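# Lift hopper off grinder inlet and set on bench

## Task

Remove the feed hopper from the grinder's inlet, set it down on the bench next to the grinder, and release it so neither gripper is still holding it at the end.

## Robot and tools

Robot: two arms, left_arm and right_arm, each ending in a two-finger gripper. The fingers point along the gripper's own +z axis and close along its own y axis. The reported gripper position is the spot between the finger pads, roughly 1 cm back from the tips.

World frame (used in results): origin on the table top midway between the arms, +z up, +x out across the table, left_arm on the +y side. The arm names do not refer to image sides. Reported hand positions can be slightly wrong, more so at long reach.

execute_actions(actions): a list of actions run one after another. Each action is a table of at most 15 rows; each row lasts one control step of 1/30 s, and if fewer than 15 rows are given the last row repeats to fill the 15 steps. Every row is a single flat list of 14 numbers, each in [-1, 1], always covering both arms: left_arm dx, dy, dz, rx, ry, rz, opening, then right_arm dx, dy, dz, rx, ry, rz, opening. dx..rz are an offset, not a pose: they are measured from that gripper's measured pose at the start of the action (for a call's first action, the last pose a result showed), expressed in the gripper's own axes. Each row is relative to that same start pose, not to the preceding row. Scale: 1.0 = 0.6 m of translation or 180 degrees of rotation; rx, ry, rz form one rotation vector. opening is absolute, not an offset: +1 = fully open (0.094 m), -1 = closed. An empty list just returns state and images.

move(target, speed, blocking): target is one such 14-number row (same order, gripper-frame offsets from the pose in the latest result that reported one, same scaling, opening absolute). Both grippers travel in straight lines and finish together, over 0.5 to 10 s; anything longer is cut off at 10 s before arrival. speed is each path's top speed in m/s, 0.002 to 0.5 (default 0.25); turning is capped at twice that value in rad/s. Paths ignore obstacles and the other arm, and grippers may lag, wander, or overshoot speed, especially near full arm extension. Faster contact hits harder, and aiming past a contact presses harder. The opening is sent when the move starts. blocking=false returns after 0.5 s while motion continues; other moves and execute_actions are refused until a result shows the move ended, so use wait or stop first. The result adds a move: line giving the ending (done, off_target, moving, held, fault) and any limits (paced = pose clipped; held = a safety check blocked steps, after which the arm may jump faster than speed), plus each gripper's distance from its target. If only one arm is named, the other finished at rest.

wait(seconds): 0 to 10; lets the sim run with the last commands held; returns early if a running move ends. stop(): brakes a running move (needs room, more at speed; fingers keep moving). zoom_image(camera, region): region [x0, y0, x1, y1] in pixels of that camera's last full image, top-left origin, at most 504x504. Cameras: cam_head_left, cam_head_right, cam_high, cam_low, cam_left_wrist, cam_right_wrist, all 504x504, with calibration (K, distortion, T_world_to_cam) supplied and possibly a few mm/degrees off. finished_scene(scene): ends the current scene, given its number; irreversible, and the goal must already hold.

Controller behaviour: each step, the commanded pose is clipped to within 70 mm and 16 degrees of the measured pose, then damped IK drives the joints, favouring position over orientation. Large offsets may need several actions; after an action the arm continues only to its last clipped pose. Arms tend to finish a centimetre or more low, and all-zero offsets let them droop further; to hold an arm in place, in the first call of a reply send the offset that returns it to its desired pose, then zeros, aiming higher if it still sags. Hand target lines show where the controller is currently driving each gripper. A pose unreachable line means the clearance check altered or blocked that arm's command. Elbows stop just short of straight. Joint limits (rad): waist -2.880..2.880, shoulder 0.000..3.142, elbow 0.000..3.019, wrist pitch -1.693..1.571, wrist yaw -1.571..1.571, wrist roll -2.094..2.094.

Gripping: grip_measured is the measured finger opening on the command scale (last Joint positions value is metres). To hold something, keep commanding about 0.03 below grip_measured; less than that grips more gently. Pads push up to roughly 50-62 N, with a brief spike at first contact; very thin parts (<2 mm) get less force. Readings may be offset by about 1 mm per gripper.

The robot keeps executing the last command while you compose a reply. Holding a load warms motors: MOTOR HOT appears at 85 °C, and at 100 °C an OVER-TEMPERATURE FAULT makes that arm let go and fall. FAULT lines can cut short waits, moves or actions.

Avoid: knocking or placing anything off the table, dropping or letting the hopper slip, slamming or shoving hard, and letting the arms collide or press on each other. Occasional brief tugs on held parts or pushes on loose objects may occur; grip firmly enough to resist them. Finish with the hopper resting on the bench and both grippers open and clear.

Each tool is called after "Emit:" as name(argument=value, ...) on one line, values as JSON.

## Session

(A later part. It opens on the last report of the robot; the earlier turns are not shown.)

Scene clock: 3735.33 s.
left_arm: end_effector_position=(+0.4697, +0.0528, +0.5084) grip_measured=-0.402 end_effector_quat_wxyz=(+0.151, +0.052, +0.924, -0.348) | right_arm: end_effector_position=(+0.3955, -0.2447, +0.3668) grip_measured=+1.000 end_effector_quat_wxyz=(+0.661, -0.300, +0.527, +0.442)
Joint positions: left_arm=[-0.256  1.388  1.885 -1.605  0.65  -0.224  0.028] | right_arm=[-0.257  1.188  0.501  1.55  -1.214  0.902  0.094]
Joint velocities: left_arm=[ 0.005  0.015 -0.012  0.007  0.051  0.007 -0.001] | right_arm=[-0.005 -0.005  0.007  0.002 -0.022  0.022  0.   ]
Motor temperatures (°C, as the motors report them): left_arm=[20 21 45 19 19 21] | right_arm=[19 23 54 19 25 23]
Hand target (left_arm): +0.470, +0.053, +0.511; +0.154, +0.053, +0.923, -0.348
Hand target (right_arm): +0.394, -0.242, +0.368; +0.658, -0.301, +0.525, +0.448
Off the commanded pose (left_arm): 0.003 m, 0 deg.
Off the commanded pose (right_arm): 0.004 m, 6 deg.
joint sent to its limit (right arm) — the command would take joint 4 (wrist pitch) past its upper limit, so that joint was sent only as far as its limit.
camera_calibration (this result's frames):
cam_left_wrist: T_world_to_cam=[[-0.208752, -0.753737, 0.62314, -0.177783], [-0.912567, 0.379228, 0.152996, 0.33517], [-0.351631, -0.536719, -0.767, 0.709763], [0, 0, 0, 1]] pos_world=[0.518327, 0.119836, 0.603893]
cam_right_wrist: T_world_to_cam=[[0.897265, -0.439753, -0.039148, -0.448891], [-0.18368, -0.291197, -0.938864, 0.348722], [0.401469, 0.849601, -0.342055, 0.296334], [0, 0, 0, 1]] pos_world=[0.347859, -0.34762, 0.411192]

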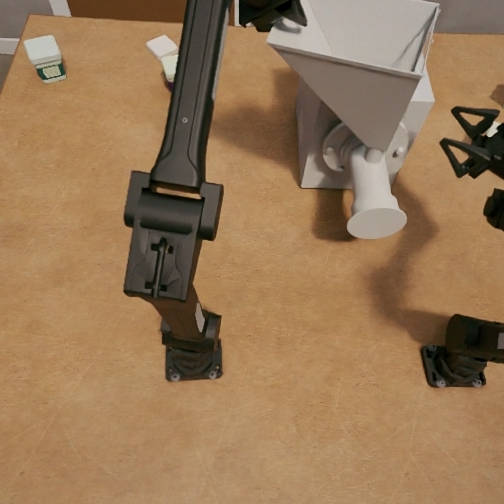

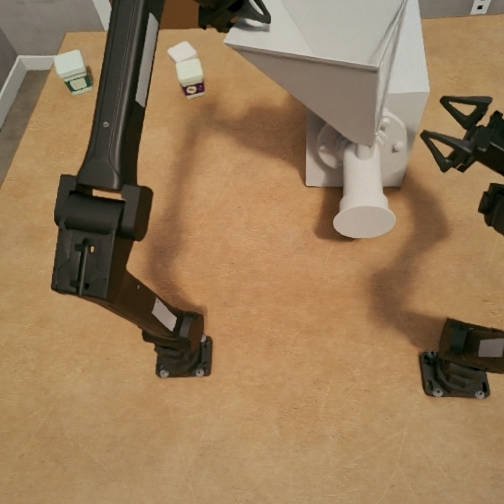

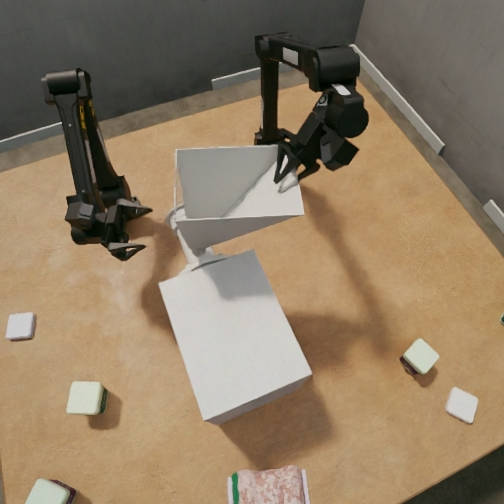

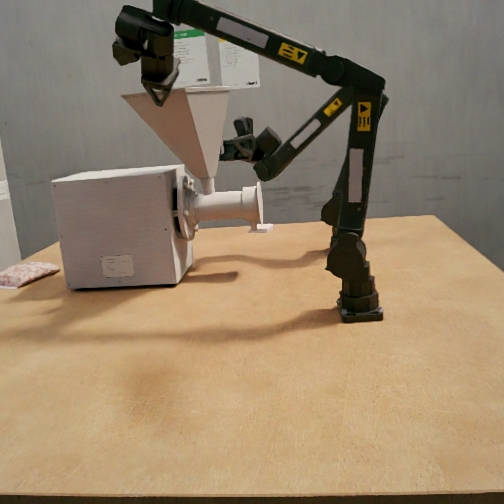

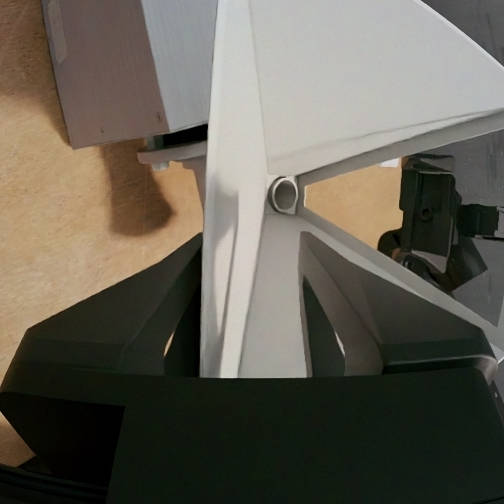

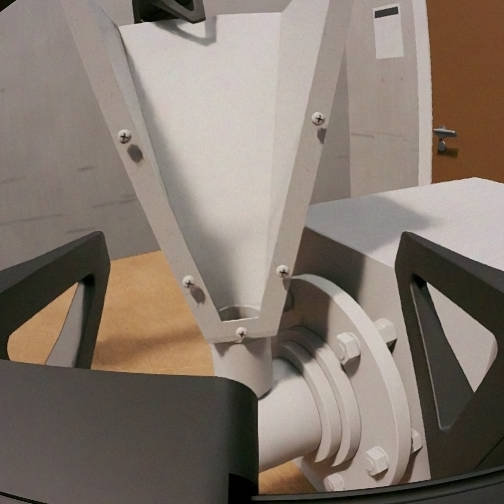

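Emit:
execute_actions(actions=[[[0,0,0,0,0,0,-1.0,-0.02,0,0.004,0,-0.01,0,1.0]],[[0,0,0,0,0,0,-1.0,0,0,0,0,0,0,1.0]]])

Scene clock: 3763.43 s.
left_arm: end_effector_position=(+0.4684, +0.0501, +0.5093) grip_measured=-0.972 end_effector_quat_wxyz=(+0.144, +0.047, +0.921, -0.360) | right_arm: end_effector_position=(+0.3968, -0.2466, +0.3708) grip_measured=+1.000 end_effector_quat_wxyz=(+0.665, -0.286, +0.526, +0.447)
Joint positions: left_arm=[-0.255  1.388  1.881 -1.603  0.675 -0.24   0.001] | right_arm=[-0.257  1.185  0.501  1.55  -1.19   0.923  0.094]
Joint velocities: left_arm=[ 0.015  0.005 -0.002 -0.007  0.007 -0.007 -0.   ] | right_arm=[-0.005  0.005  0.002  0.002  0.022 -0.007  0.   ]
Motor temperatures (°C, as the motors report them): left_arm=[20 22 38 19 19 20] | right_arm=[19 22 49 19 23 21]
Hand target (left_arm): +0.469, +0.051, +0.509; +0.144, +0.047, +0.922, -0.357
Hand target (right_arm): +0.397, -0.247, +0.371; +0.665, -0.286, +0.526, +0.447
Off the commanded pose (left_arm): 0.001 m, 0 deg.
Off the commanded pose (right_arm): 0.000 m, 0 deg.
camera_calibration (this result's frames):
cam_left_wrist: T_world_to_cam=[[-0.1978, -0.737772, 0.64542, -0.197928], [-0.910284, 0.382528, 0.158291, 0.330944], [-0.363674, -0.556206, -0.747246, 0.70509], [0, 0, 0, 1]] pos_world=[0.518525, 0.119554, 0.602237]
cam_right_wrist: T_world_to_cam=[[0.892302, -0.447348, -0.0606332, -0.442689], [-0.196607, -0.264183, -0.944221, 0.365984], [0.406377, 0.854451, -0.323683, 0.291191], [0, 0, 0, 1]] pos_world=[0.348634, -0.350158, 0.412981]

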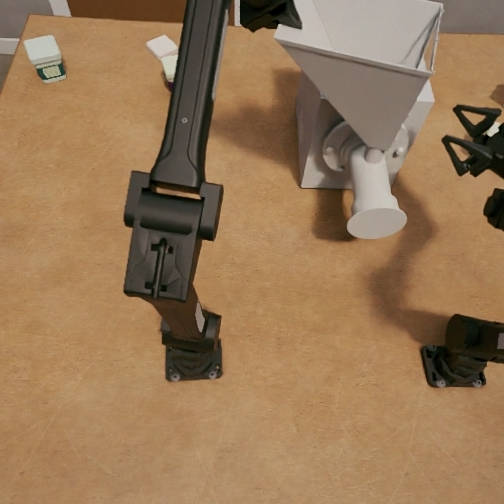

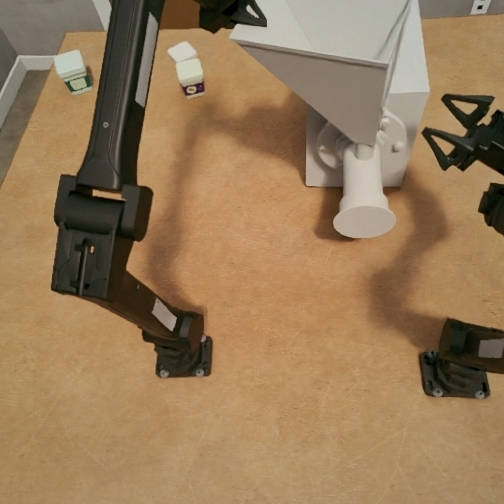

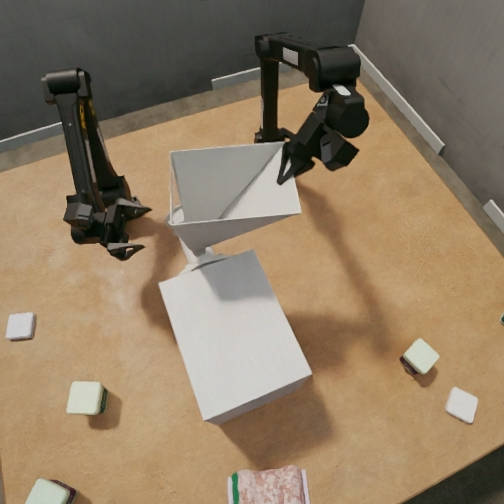

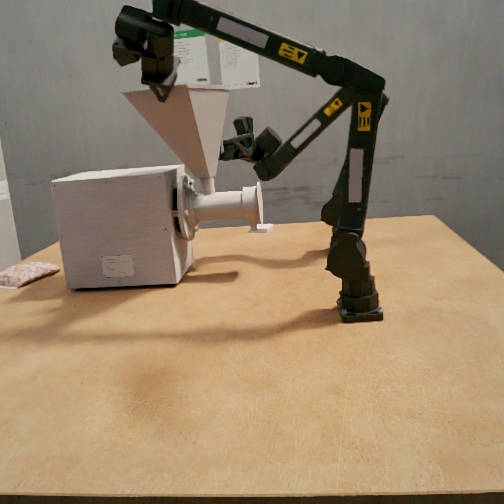

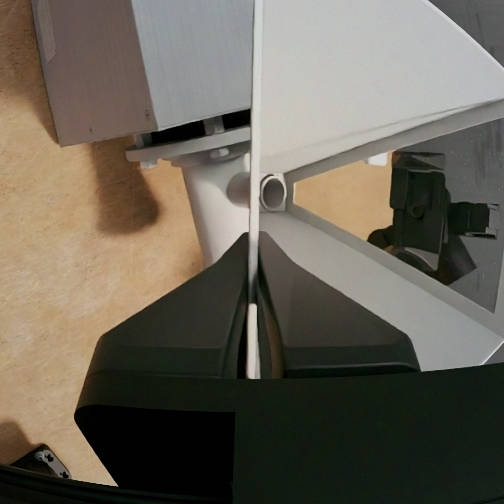

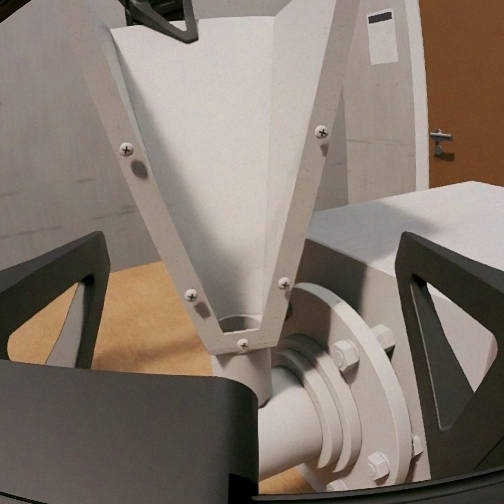

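Emit:
move(target=[0.106,-0.0186,-0.0281,-0.0332,-0.0722,-0.0778,-1.0,0,0,0,0,0,0,1.0], speed=0.08)

Scene clock: 3777.63 s.
left_arm: end_effector_position=(+0.4020, +0.0589, +0.5074) grip_measured=-0.972 end_effector_quat_wxyz=(+0.204, -0.114, +0.914, -0.331) | right_arm: end_effector_position=(+0.3968, -0.2466, +0.3708) grip_measured=+1.000 end_effector_quat_wxyz=(+0.665, -0.286, +0.526, +0.447)
Joint positions: left_arm=[-0.356  1.097  1.605 -1.382  0.426 -0.683  0.001] | right_arm=[-0.257  1.185  0.501  1.55  -1.19   0.923  0.094]
Joint velocities: left_arm=[ 0.005  0.005 -0.012  0.007 -0.007 -0.11  -0.   ] | right_arm=[-0.005  0.005 -0.022 -0.002  0.022 -0.007  0.   ]
Motor temperatures (°C, as the motors report them): left_arm=[20 22 37 19 19 20] | right_arm=[19 22 48 19 22 21]
Hand target (left_arm): +0.402, +0.054, +0.507; +0.205, -0.114, +0.914, -0.331
Hand target (right_arm): +0.397, -0.247, +0.371; +0.665, -0.286, +0.526, +0.447
Off the commanded pose (left_arm): 0.007 m, 0 deg.
Off the commanded pose (right_arm): 0.000 m, 0 deg.
move: done
camera_calibration (this result's frames):
cam_left_wrist: T_world_to_cam=[[0.0658986, -0.759313, 0.64738, -0.309165], [-0.98611, 0.0495734, 0.158524, 0.317341], [-0.152462, -0.648835, -0.745499, 0.604046], [0, 0, 0, 1]] pos_world=[0.425401, 0.141442, 0.600157]
cam_right_wrist: T_world_to_cam=[[0.892302, -0.447348, -0.0606332, -0.442689], [-0.196607, -0.264183, -0.944221, 0.365984], [0.406377, 0.854451, -0.323683, 0.291191], [0, 0, 0, 1]] pos_world=[0.348634, -0.350158, 0.412981]

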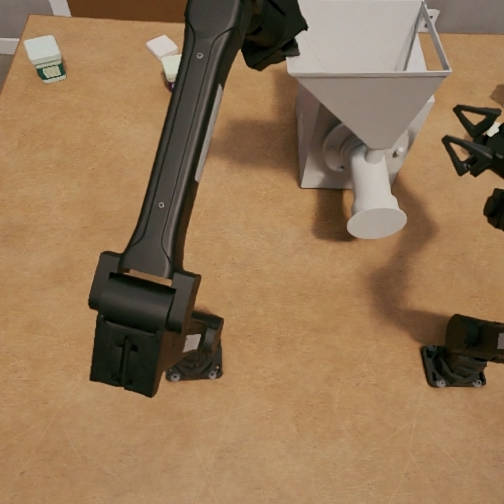

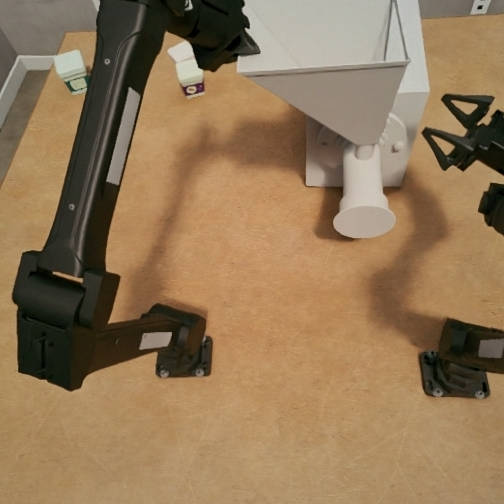

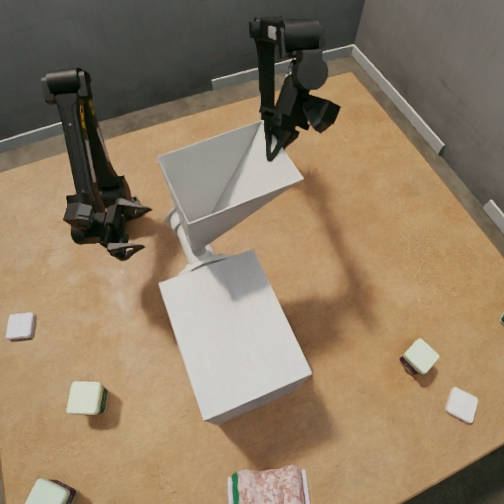

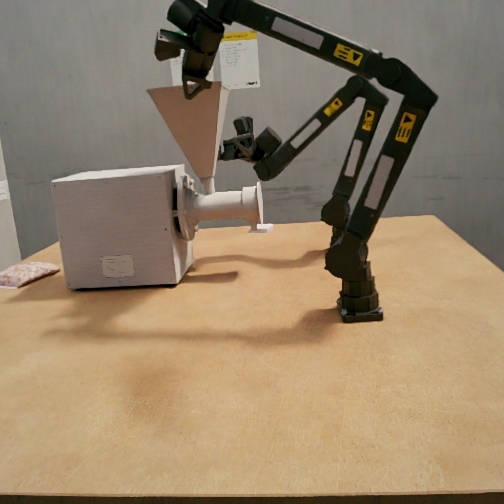

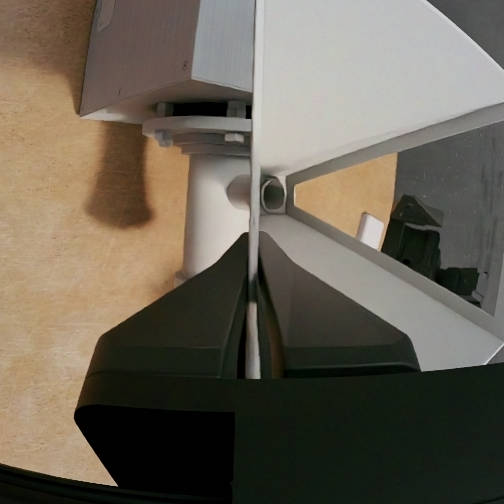

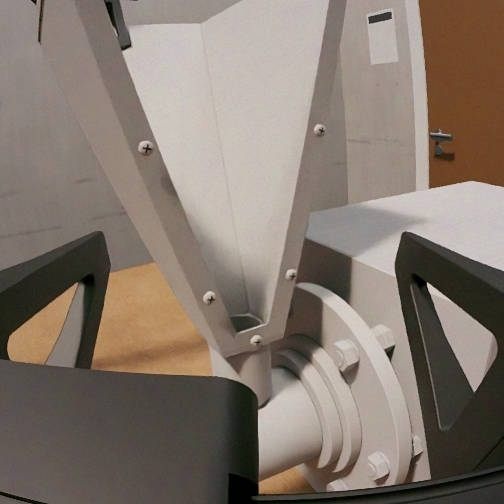

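Emit:
move(target=[0.106,-0.0186,-0.0281,-0.0332,-0.0722,-0.0778,-1.0,0,0,0,0,0,0,1.0], speed=0.08)

Emit:
move(target=[0.106,-0.0186,-0.0281,-0.0332,-0.0722,-0.0778,-1.0,0,0,0,0,0,0,1.0], speed=0.08)

Scene clock: 3783.10 s.
left_arm: end_effector_position=(+0.3373, +0.0449, +0.5076) grip_measured=-0.973 end_effector_quat_wxyz=(+0.259, -0.266, +0.881, -0.292) | right_arm: end_effector_position=(+0.3968, -0.2466, +0.3708) grip_measured=+1.000 end_effector_quat_wxyz=(+0.665, -0.286, +0.526, +0.447)
Joint positions: left_arm=[-0.668  0.927  1.491 -1.332 -0.028 -1.167  0.001] | right_arm=[-0.257  1.185  0.501  1.55  -1.19   0.923  0.094]
Joint velocities: left_arm=[-0.015 -0.005 -0.012  0.012  0.095  0.022  0.001] | right_arm=[-0.024 -0.005 -0.012 -0.007 -0.007 -0.037  0.   ]
Motor temperatures (°C, as the motors report them): left_arm=[20 21 37 19 19 20] | right_arm=[19 22 47 19 22 21]
Hand target (left_arm): +0.339, +0.041, +0.506; +0.258, -0.271, +0.880, -0.292
Hand target (right_arm): +0.397, -0.247, +0.371; +0.665, -0.286, +0.526, +0.447
Off the commanded pose (left_arm): 0.007 m, 1 deg.
Off the commanded pose (right_arm): 0.000 m, 0 deg.
move: done
camera_calibration (this result's frames):
cam_left_wrist: T_world_to_cam=[[0.312448, -0.692983, 0.649731, -0.403007], [-0.946754, -0.283094, 0.153345, 0.258552], [0.0776694, -0.663048, -0.744537, 0.507801], [0, 0, 0, 1]] pos_world=[0.331263, 0.130613, 0.600275]
cam_right_wrist: T_world_to_cam=[[0.892302, -0.447348, -0.0606332, -0.442689], [-0.196607, -0.264183, -0.944221, 0.365984], [0.406377, 0.854451, -0.323683, 0.291191], [0, 0, 0, 1]] pos_world=[0.348634, -0.350158, 0.412981]

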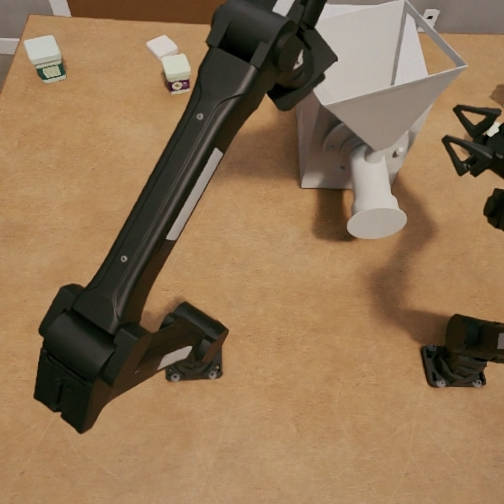

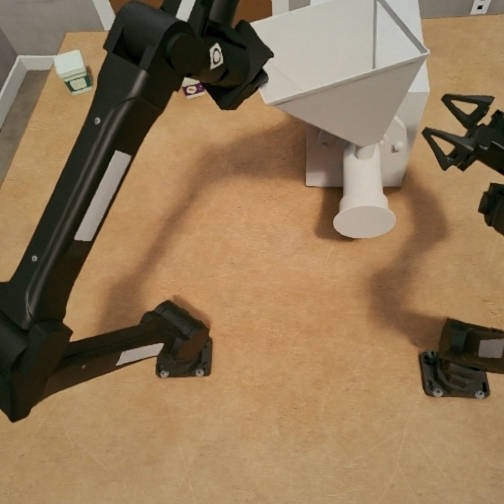

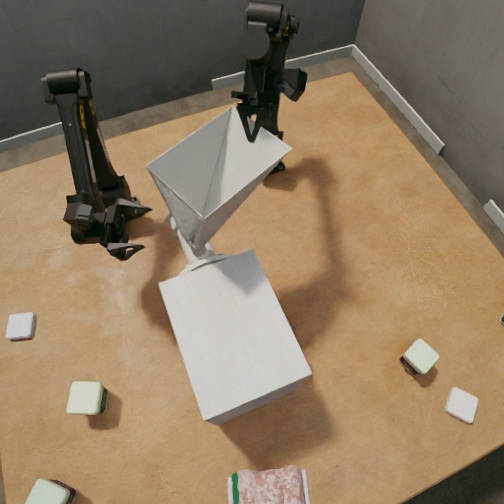

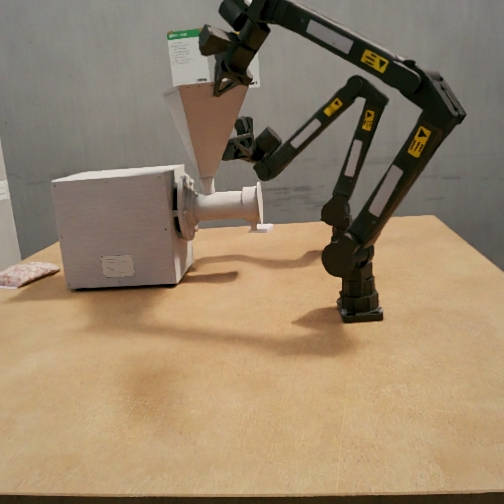

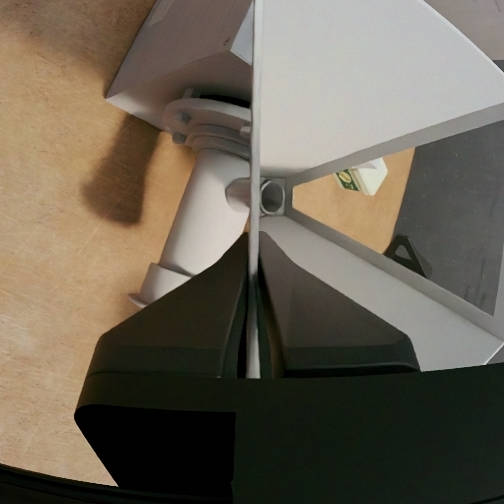

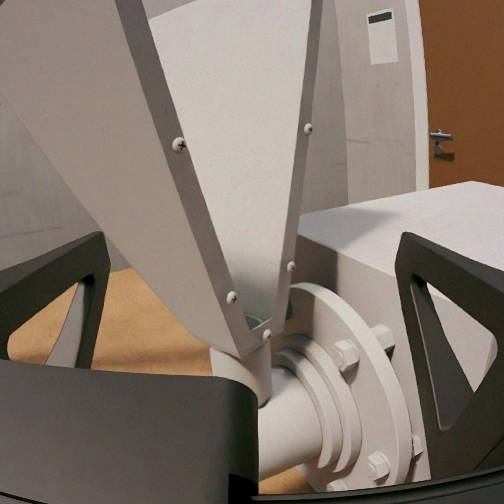

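Scene clock: 3785.63 s.
left_arm: end_effector_position=(+0.2819, +0.0153, +0.5032) grip_measured=-0.973 end_effector_quat_wxyz=(+0.306, -0.411, +0.822, -0.250) | right_arm: end_effector_position=(+0.3968, -0.2466, +0.3708) grip_measured=+1.000 end_effector_quat_wxyz=(+0.665, -0.286, +0.526, +0.447)
Joint positions: left_arm=[-1.109  0.952  1.512 -1.503 -0.554 -1.775  0.001] | right_arm=[-0.257  1.185  0.501  1.55  -1.19   0.923  0.094]
Joint velocities: left_arm=[ 0.005  0.005  0.012  0.022  0.11  -0.022  0.001] | right_arm=[-0.005 -0.015  0.002  0.002 -0.037  0.007  0.   ]
Motor temperatures (°C, as the motors report them): left_arm=[20 21 37 19 20 20] | right_arm=[19 22 47 19 22 21]
Hand target (left_arm): +0.287, +0.007, +0.507; +0.306, -0.416, +0.821, -0.245
Hand target (right_arm): +0.397, -0.247, +0.371; +0.665, -0.286, +0.526, +0.447
Off the commanded pose (left_arm): 0.012 m, 1 deg.
Off the commanded pose (right_arm): 0.000 m, 0 deg.
move: off_target (left_arm)
camera_calibration (this result's frames):
cam_left_wrist: T_world_to_cam=[[0.519223, -0.545517, 0.657889, -0.467952], [-0.800962, -0.579114, 0.151943, 0.162552], [0.298105, -0.605837, -0.737628, 0.422691], [0, 0, 0, 1]] pos_world=[0.247163, 0.094942, 0.594951]
cam_right_wrist: T_world_to_cam=[[0.892302, -0.447348, -0.0606332, -0.442689], [-0.196607, -0.264183, -0.944221, 0.365984], [0.406377, 0.854451, -0.323683, 0.291191], [0, 0, 0, 1]] pos_world=[0.348634, -0.350158, 0.412981]

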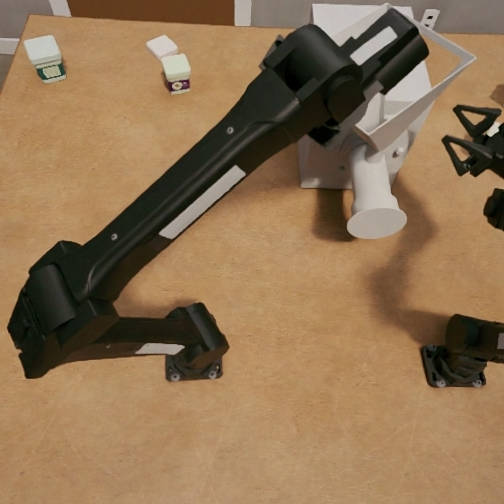

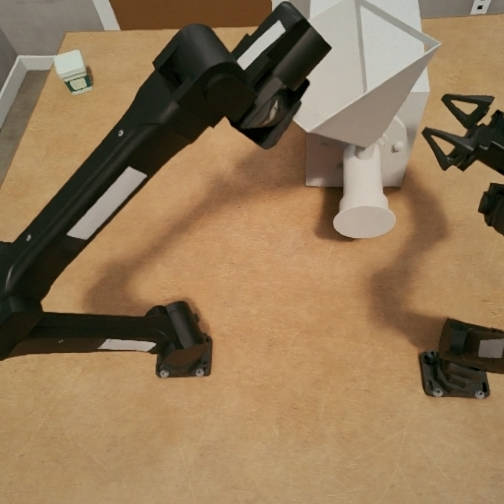

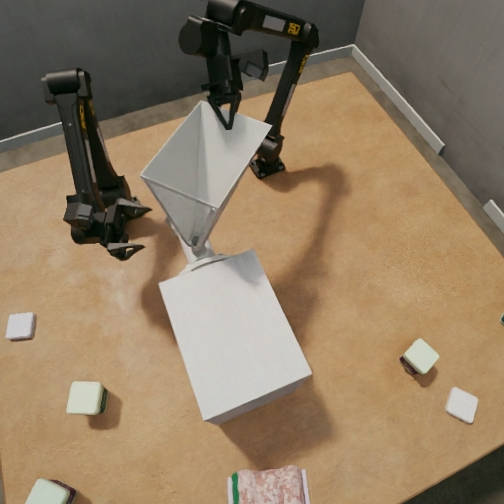

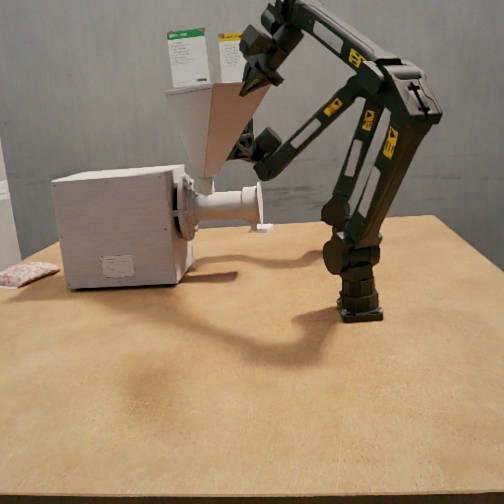

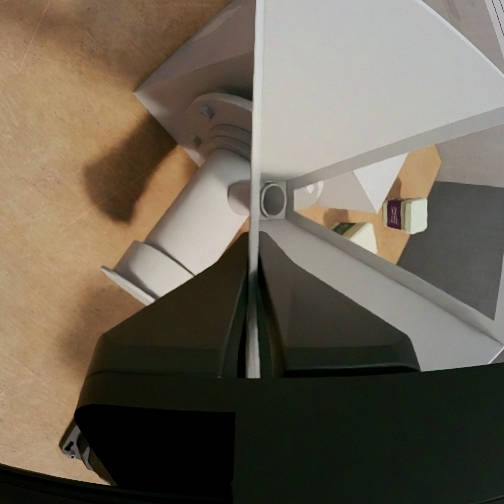

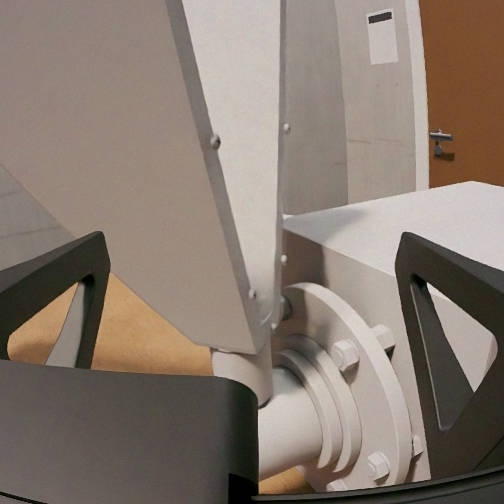

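Emit:
move(target=[-0.002,-0.0044,-0.0046,0,0,0,-1.0,-0.393,0.051,0.0055,0.1207,0.3606,0.0049,0.0], speed=0.15)

Scene clock: 3846.30 s.
left_arm: end_effector_position=(+0.2813, +0.0157, +0.5035) grip_measured=-0.973 end_effector_quat_wxyz=(+0.305, -0.412, +0.821, -0.251) | right_arm: end_effector_position=(+0.3562, -0.3021, +0.5863) grip_measured=+0.002 end_effector_quat_wxyz=(+0.392, -0.320, +0.857, +0.099)
Joint positions: left_arm=[-1.109  0.95   1.512 -1.504 -0.552 -1.777  0.001] | right_arm=[-0.246  1.063  1.836 -1.699 -0.571 -0.734  0.047]
Joint velocities: left_arm=[-0.015 -0.005 -0.002  0.002  0.007 -0.007 -0.   ] | right_arm=[-0.005  0.005  0.002 -0.017 -0.022  0.051  0.   ]
Motor temperatures (°C, as the motors report them): left_arm=[20 21 37 19 20 19] | right_arm=[19 22 47 19 21 20]
Hand target (left_arm): +0.282, +0.015, +0.507; +0.306, -0.411, +0.822, -0.250
Hand target (right_arm): +0.355, -0.299, +0.599; +0.400, -0.322, +0.853, +0.096
Off the commanded pose (left_arm): 0.004 m, 0 deg.
Off the commanded pose (right_arm): 0.014 m, 10 deg.
joint sent to its limit (right arm) — the command would take joint 4 (wrist pitch) past its lower limit, so that joint was sent only as far as its limit.
move: off_target (right_arm)
camera_calibration (this result's frames):
cam_left_wrist: T_world_to_cam=[[0.52012, -0.542843, 0.659391, -0.468683], [-0.80065, -0.578702, 0.155128, 0.16053], [0.29738, -0.608626, -0.735621, 0.422598], [0, 0, 0, 1]] pos_world=[0.246628, 0.0956822, 0.595015]
cam_right_wrist: T_world_to_cam=[[0.639046, -0.761727, 0.106733, -0.521115], [-0.73494, -0.645635, -0.207409, 0.191307], [0.2269, 0.0541009, -0.972414, 0.62742], [0, 0, 0, 1]] pos_world=[0.331254, -0.307377, 0.705411]

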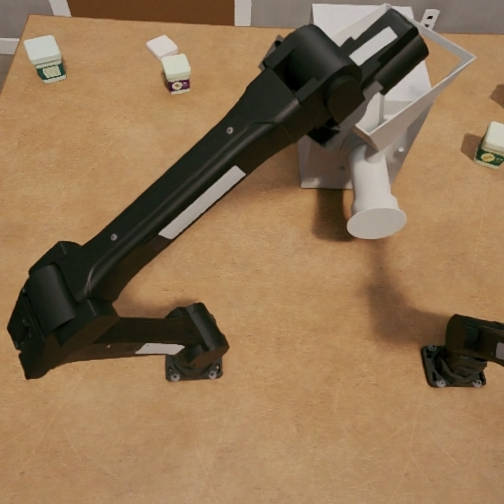

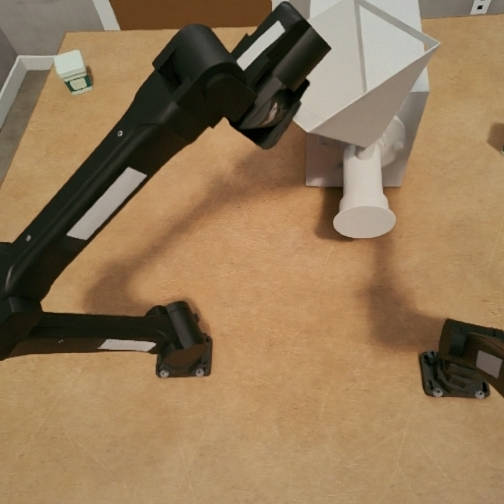

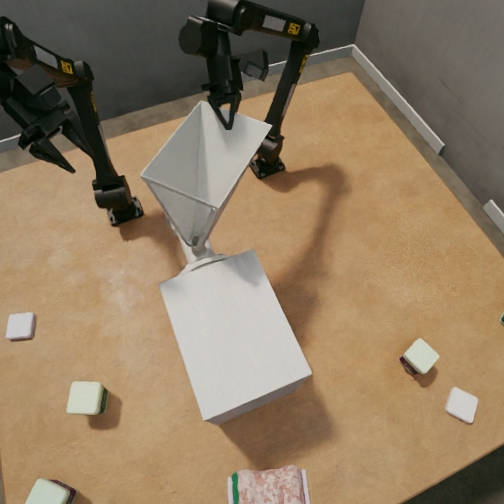

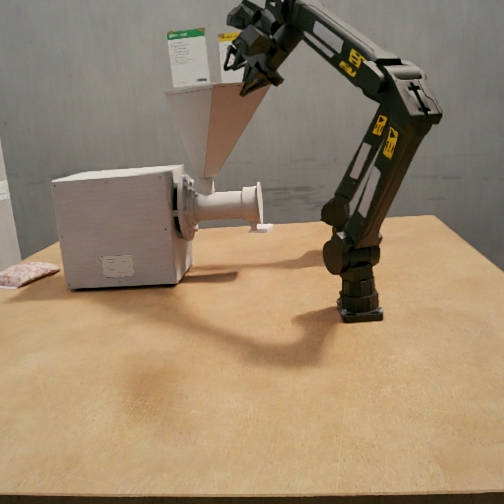

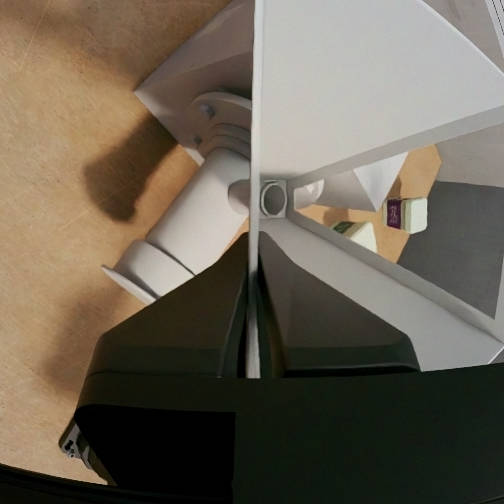

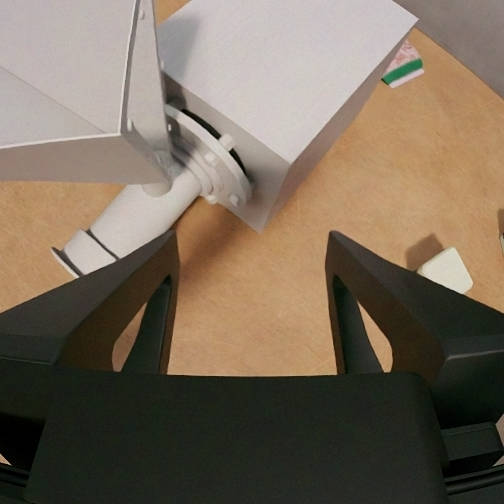

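Emit:
move(target=[-0.002,-0.0044,-0.0046,0,0,0,-1.0,-0.132,0.0777,0.1298,-0.0382,0.0403,-0.0026,0.0], speed=0.12)

Scene clock: 3865.60 s.
left_arm: end_effector_position=(+0.2813, +0.0157, +0.5035) grip_measured=-0.973 end_effector_quat_wxyz=(+0.305, -0.412, +0.821, -0.251) | right_arm: end_effector_position=(+0.4172, -0.1966, +0.5691) grip_measured=+0.002 end_effector_quat_wxyz=(+0.308, -0.352, +0.875, +0.127)
Joint positions: left_arm=[-1.109  0.95   1.512 -1.504 -0.552 -1.777  0.001] | right_arm=[ 0.156  1.272  1.992 -1.699 -0.354 -0.469  0.047]
Joint velocities: left_arm=[ 0.015  0.005 -0.002 -0.007 -0.007 -0.007  0.001] | right_arm=[ 0.005 -0.015  0.012 -0.002  0.007  0.051 -0.   ]
Motor temperatures (°C, as the motors report them): left_arm=[20 21 36 19 20 19] | right_arm=[19 22 48 19 21 20]
Hand target (left_arm): +0.281, +0.016, +0.507; +0.305, -0.412, +0.821, -0.251
Hand target (right_arm): +0.413, -0.196, +0.587; +0.324, -0.351, +0.870, +0.125
Off the commanded pose (left_arm): 0.004 m, 0 deg.
Off the commanded pose (right_arm): 0.020 m, 1 deg.
joint sent to its limit (right arm) — the command would take joint 4 (wrist pitch) past its lower limit, so that joint was sent only as far as its limit.
move: off_target (right_arm)
camera_calibration (this result's frames):
cam_left_wrist: T_world_to_cam=[[0.520173, -0.542855, 0.659339, -0.468659], [-0.800738, -0.578497, 0.155432, 0.160347], [0.297049, -0.60881, -0.735604, 0.422648], [0, 0, 0, 1]] pos_world=[0.246632, 0.0956584, 0.594983]
cam_right_wrist: T_world_to_cam=[[0.710069, -0.703938, 0.0165313, -0.444803], [-0.702037, -0.709571, -0.0604354, 0.19077], [0.0542729, 0.0313078, -0.998035, 0.673201], [0, 0, 0, 1]] pos_world=[0.413232, -0.198825, 0.690761]

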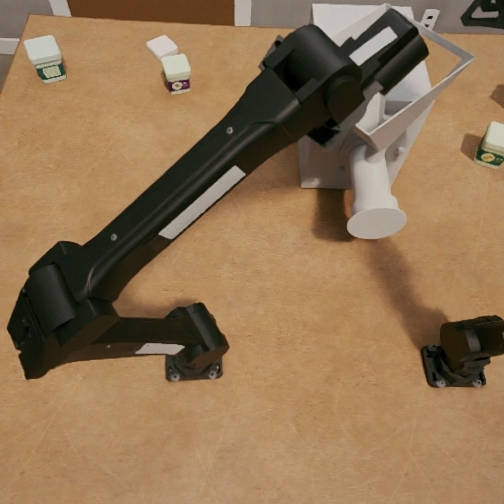

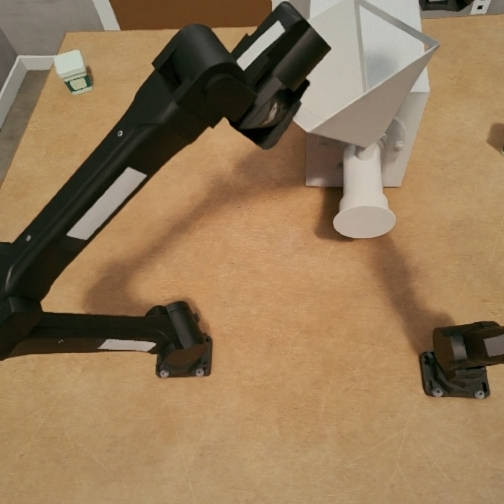

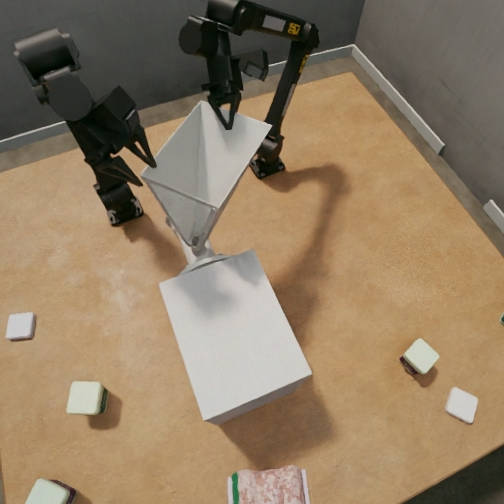

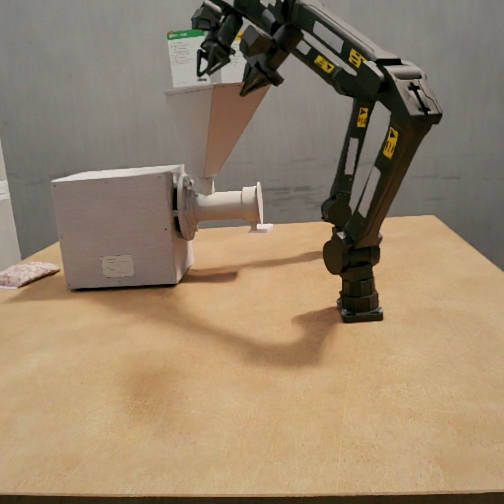

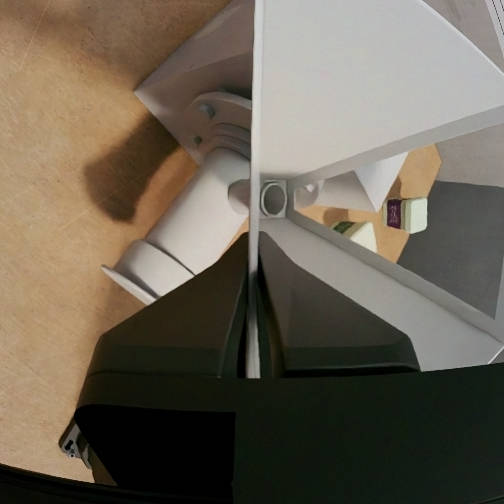

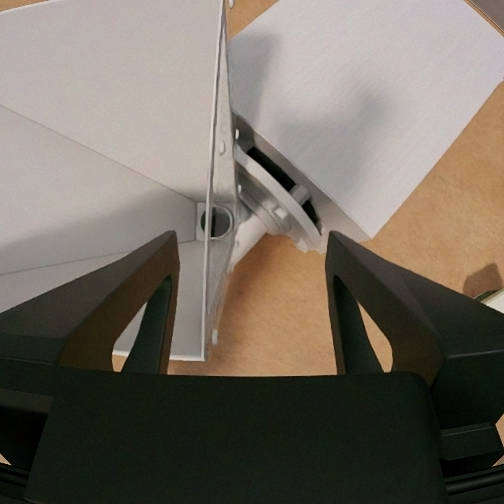

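Emit:
move(target=[-0.002,-0.0044,-0.0046,0,0,0,-1.0,-0.0157,0.0233,0.064,0,-0.022,0,0.0], speed=0.06)

Scene clock: 3878.33 s.
left_arm: end_effector_position=(+0.2813, +0.0157, +0.5035) grip_measured=-0.973 end_effector_quat_wxyz=(+0.305, -0.412, +0.821, -0.251) | right_arm: end_effector_position=(+0.4332, -0.1672, +0.5404) grip_measured=+0.002 end_effector_quat_wxyz=(+0.329, -0.348, +0.867, +0.137)
Joint positions: left_arm=[-1.109  0.95   1.512 -1.504 -0.552 -1.777  0.001] | right_arm=[ 0.225  1.233  1.837 -1.515 -0.338 -0.392  0.047]
Joint velocities: left_arm=[-0.015 -0.005  0.002  0.002  0.007  0.022 -0.   ] | right_arm=[-0.005  0.005  0.007  0.017 -0.081 -0.051  0.   ]
Motor temperatures (°C, as the motors report them): left_arm=[20 21 36 19 20 19] | right_arm=[19 22 48 19 21 20]
Hand target (left_arm): +0.281, +0.016, +0.507; +0.305, -0.412, +0.821, -0.251
Hand target (right_arm): +0.431, -0.165, +0.545; +0.337, -0.348, +0.864, +0.138
Off the commanded pose (left_arm): 0.004 m, 0 deg.
Off the commanded pose (right_arm): 0.006 m, 1 deg.
move: done
camera_calibration (this result's frames):
cam_left_wrist: T_world_to_cam=[[0.520173, -0.542855, 0.659339, -0.468659], [-0.800738, -0.578497, 0.155432, 0.160347], [0.297049, -0.60881, -0.735604, 0.422648], [0, 0, 0, 1]] pos_world=[0.246632, 0.0956584, 0.594983]
cam_right_wrist: T_world_to_cam=[[0.70984, -0.704216, 0.0143695, -0.43379], [-0.698782, -0.706632, -0.111238, 0.247714], [0.0884899, 0.0689204, -0.99369, 0.631929], [0, 0, 0, 1]] pos_world=[0.4251, -0.173992, 0.66173]

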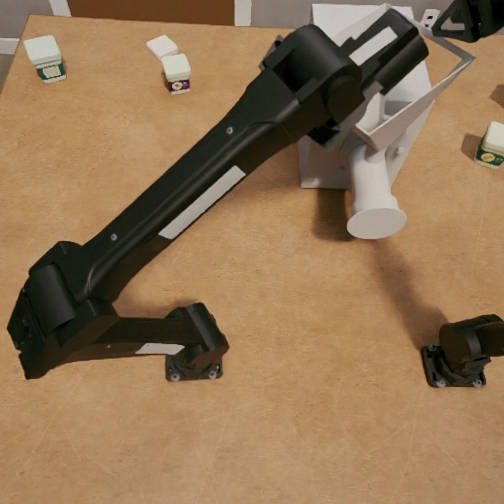

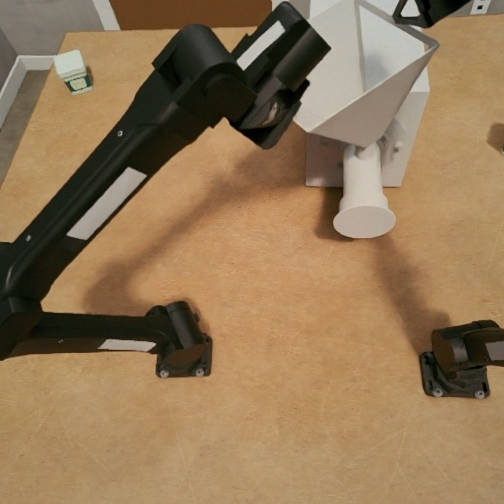

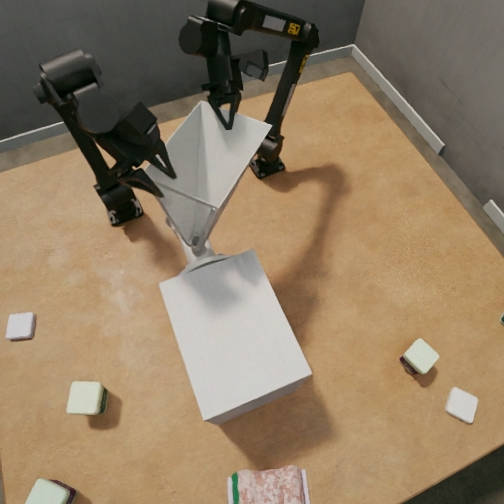

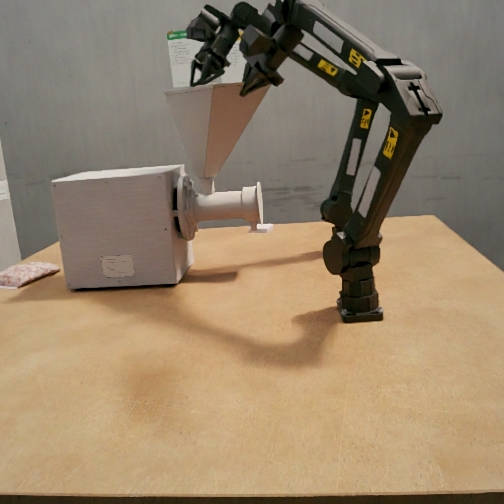

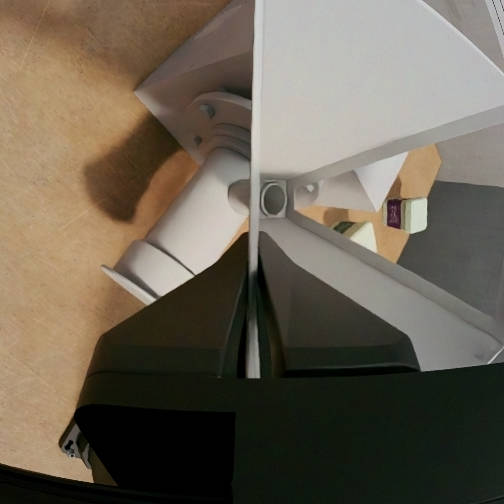

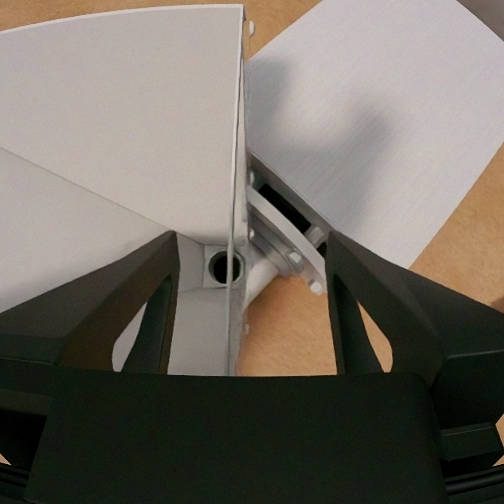

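Emit:
move(target=[-0.002,-0.0044,-0.0046,0,0,0,-1.0,-0.008,0.006,0.06,0,-0.01,0,0.0], speed=0.04)

Scene clock: 3884.23 s.
left_arm: end_effector_position=(+0.2813, +0.0157, +0.5035) grip_measured=-0.973 end_effector_quat_wxyz=(+0.305, -0.412, +0.821, -0.251) | right_arm: end_effector_position=(+0.4508, -0.1496, +0.5147) grip_measured=+0.002 end_effector_quat_wxyz=(+0.338, -0.346, +0.864, +0.141)
Joint positions: left_arm=[-1.109  0.95   1.512 -1.504 -0.552 -1.777  0.001] | right_arm=[ 0.258  1.232  1.745 -1.396 -0.324 -0.355  0.047]
Joint velocities: left_arm=[-0.005 -0.024 -0.007 -0.007  0.037  0.051 -0.001] | right_arm=[ 0.015 -0.024  0.007  0.007 -0.037  0.022  0.   ]
Motor temperatures (°C, as the motors report them): left_arm=[20 21 36 19 20 19] | right_arm=[19 22 47 19 21 20]
Hand target (left_arm): +0.281, +0.016, +0.507; +0.305, -0.412, +0.821, -0.251
Hand target (right_arm): +0.451, -0.145, +0.517; +0.343, -0.346, +0.862, +0.142
Off the commanded pose (left_arm): 0.004 m, 0 deg.
Off the commanded pose (right_arm): 0.005 m, 1 deg.
move: done
camera_calibration (this result's frames):
cam_left_wrist: T_world_to_cam=[[0.520173, -0.542855, 0.659339, -0.468659], [-0.800738, -0.578497, 0.155432, 0.160347], [0.297049, -0.60881, -0.735604, 0.422648], [0, 0, 0, 1]] pos_world=[0.246632, 0.0956584, 0.594983]
cam_right_wrist: T_world_to_cam=[[0.707869, -0.706215, 0.0134682, -0.432518], [-0.699008, -0.703132, -0.130361, 0.279978], [0.101533, 0.0828645, -0.991375, 0.598647], [0, 0, 0, 1]] pos_world=[0.441091, -0.158196, 0.635807]

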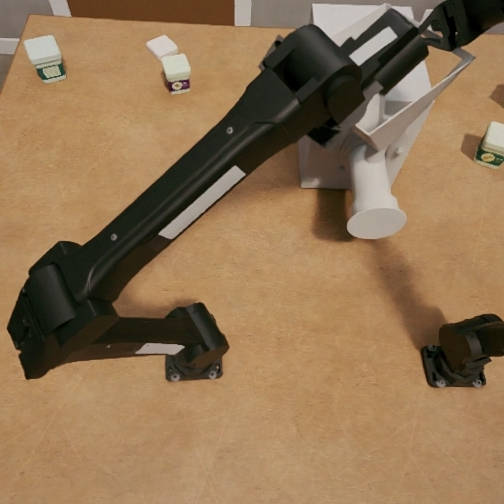

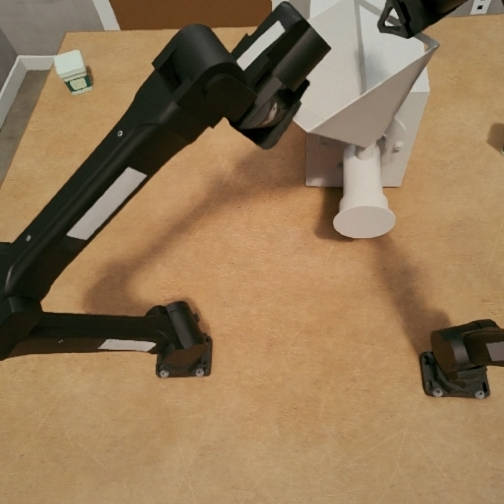

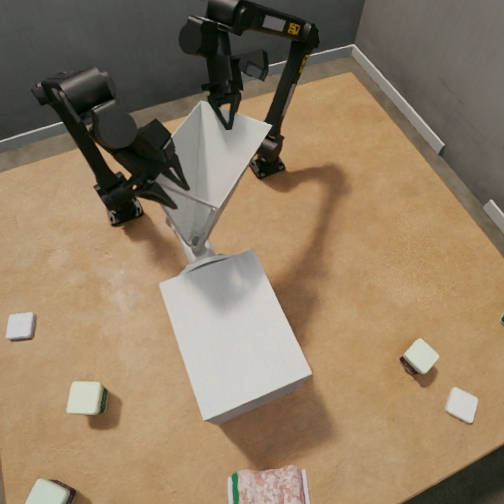

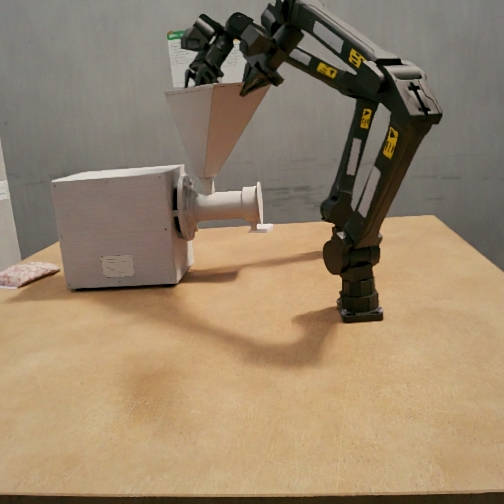

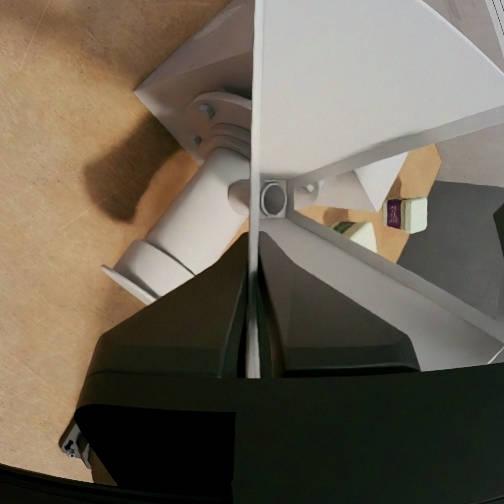

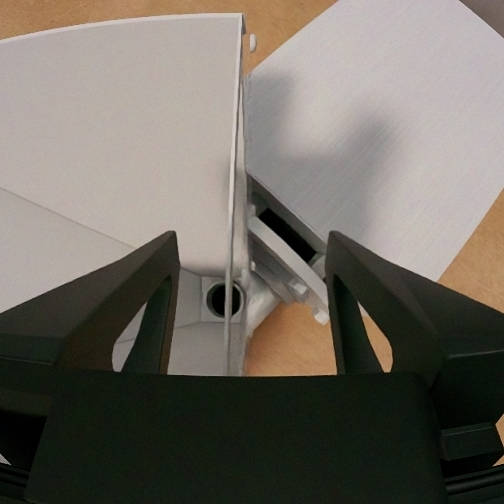

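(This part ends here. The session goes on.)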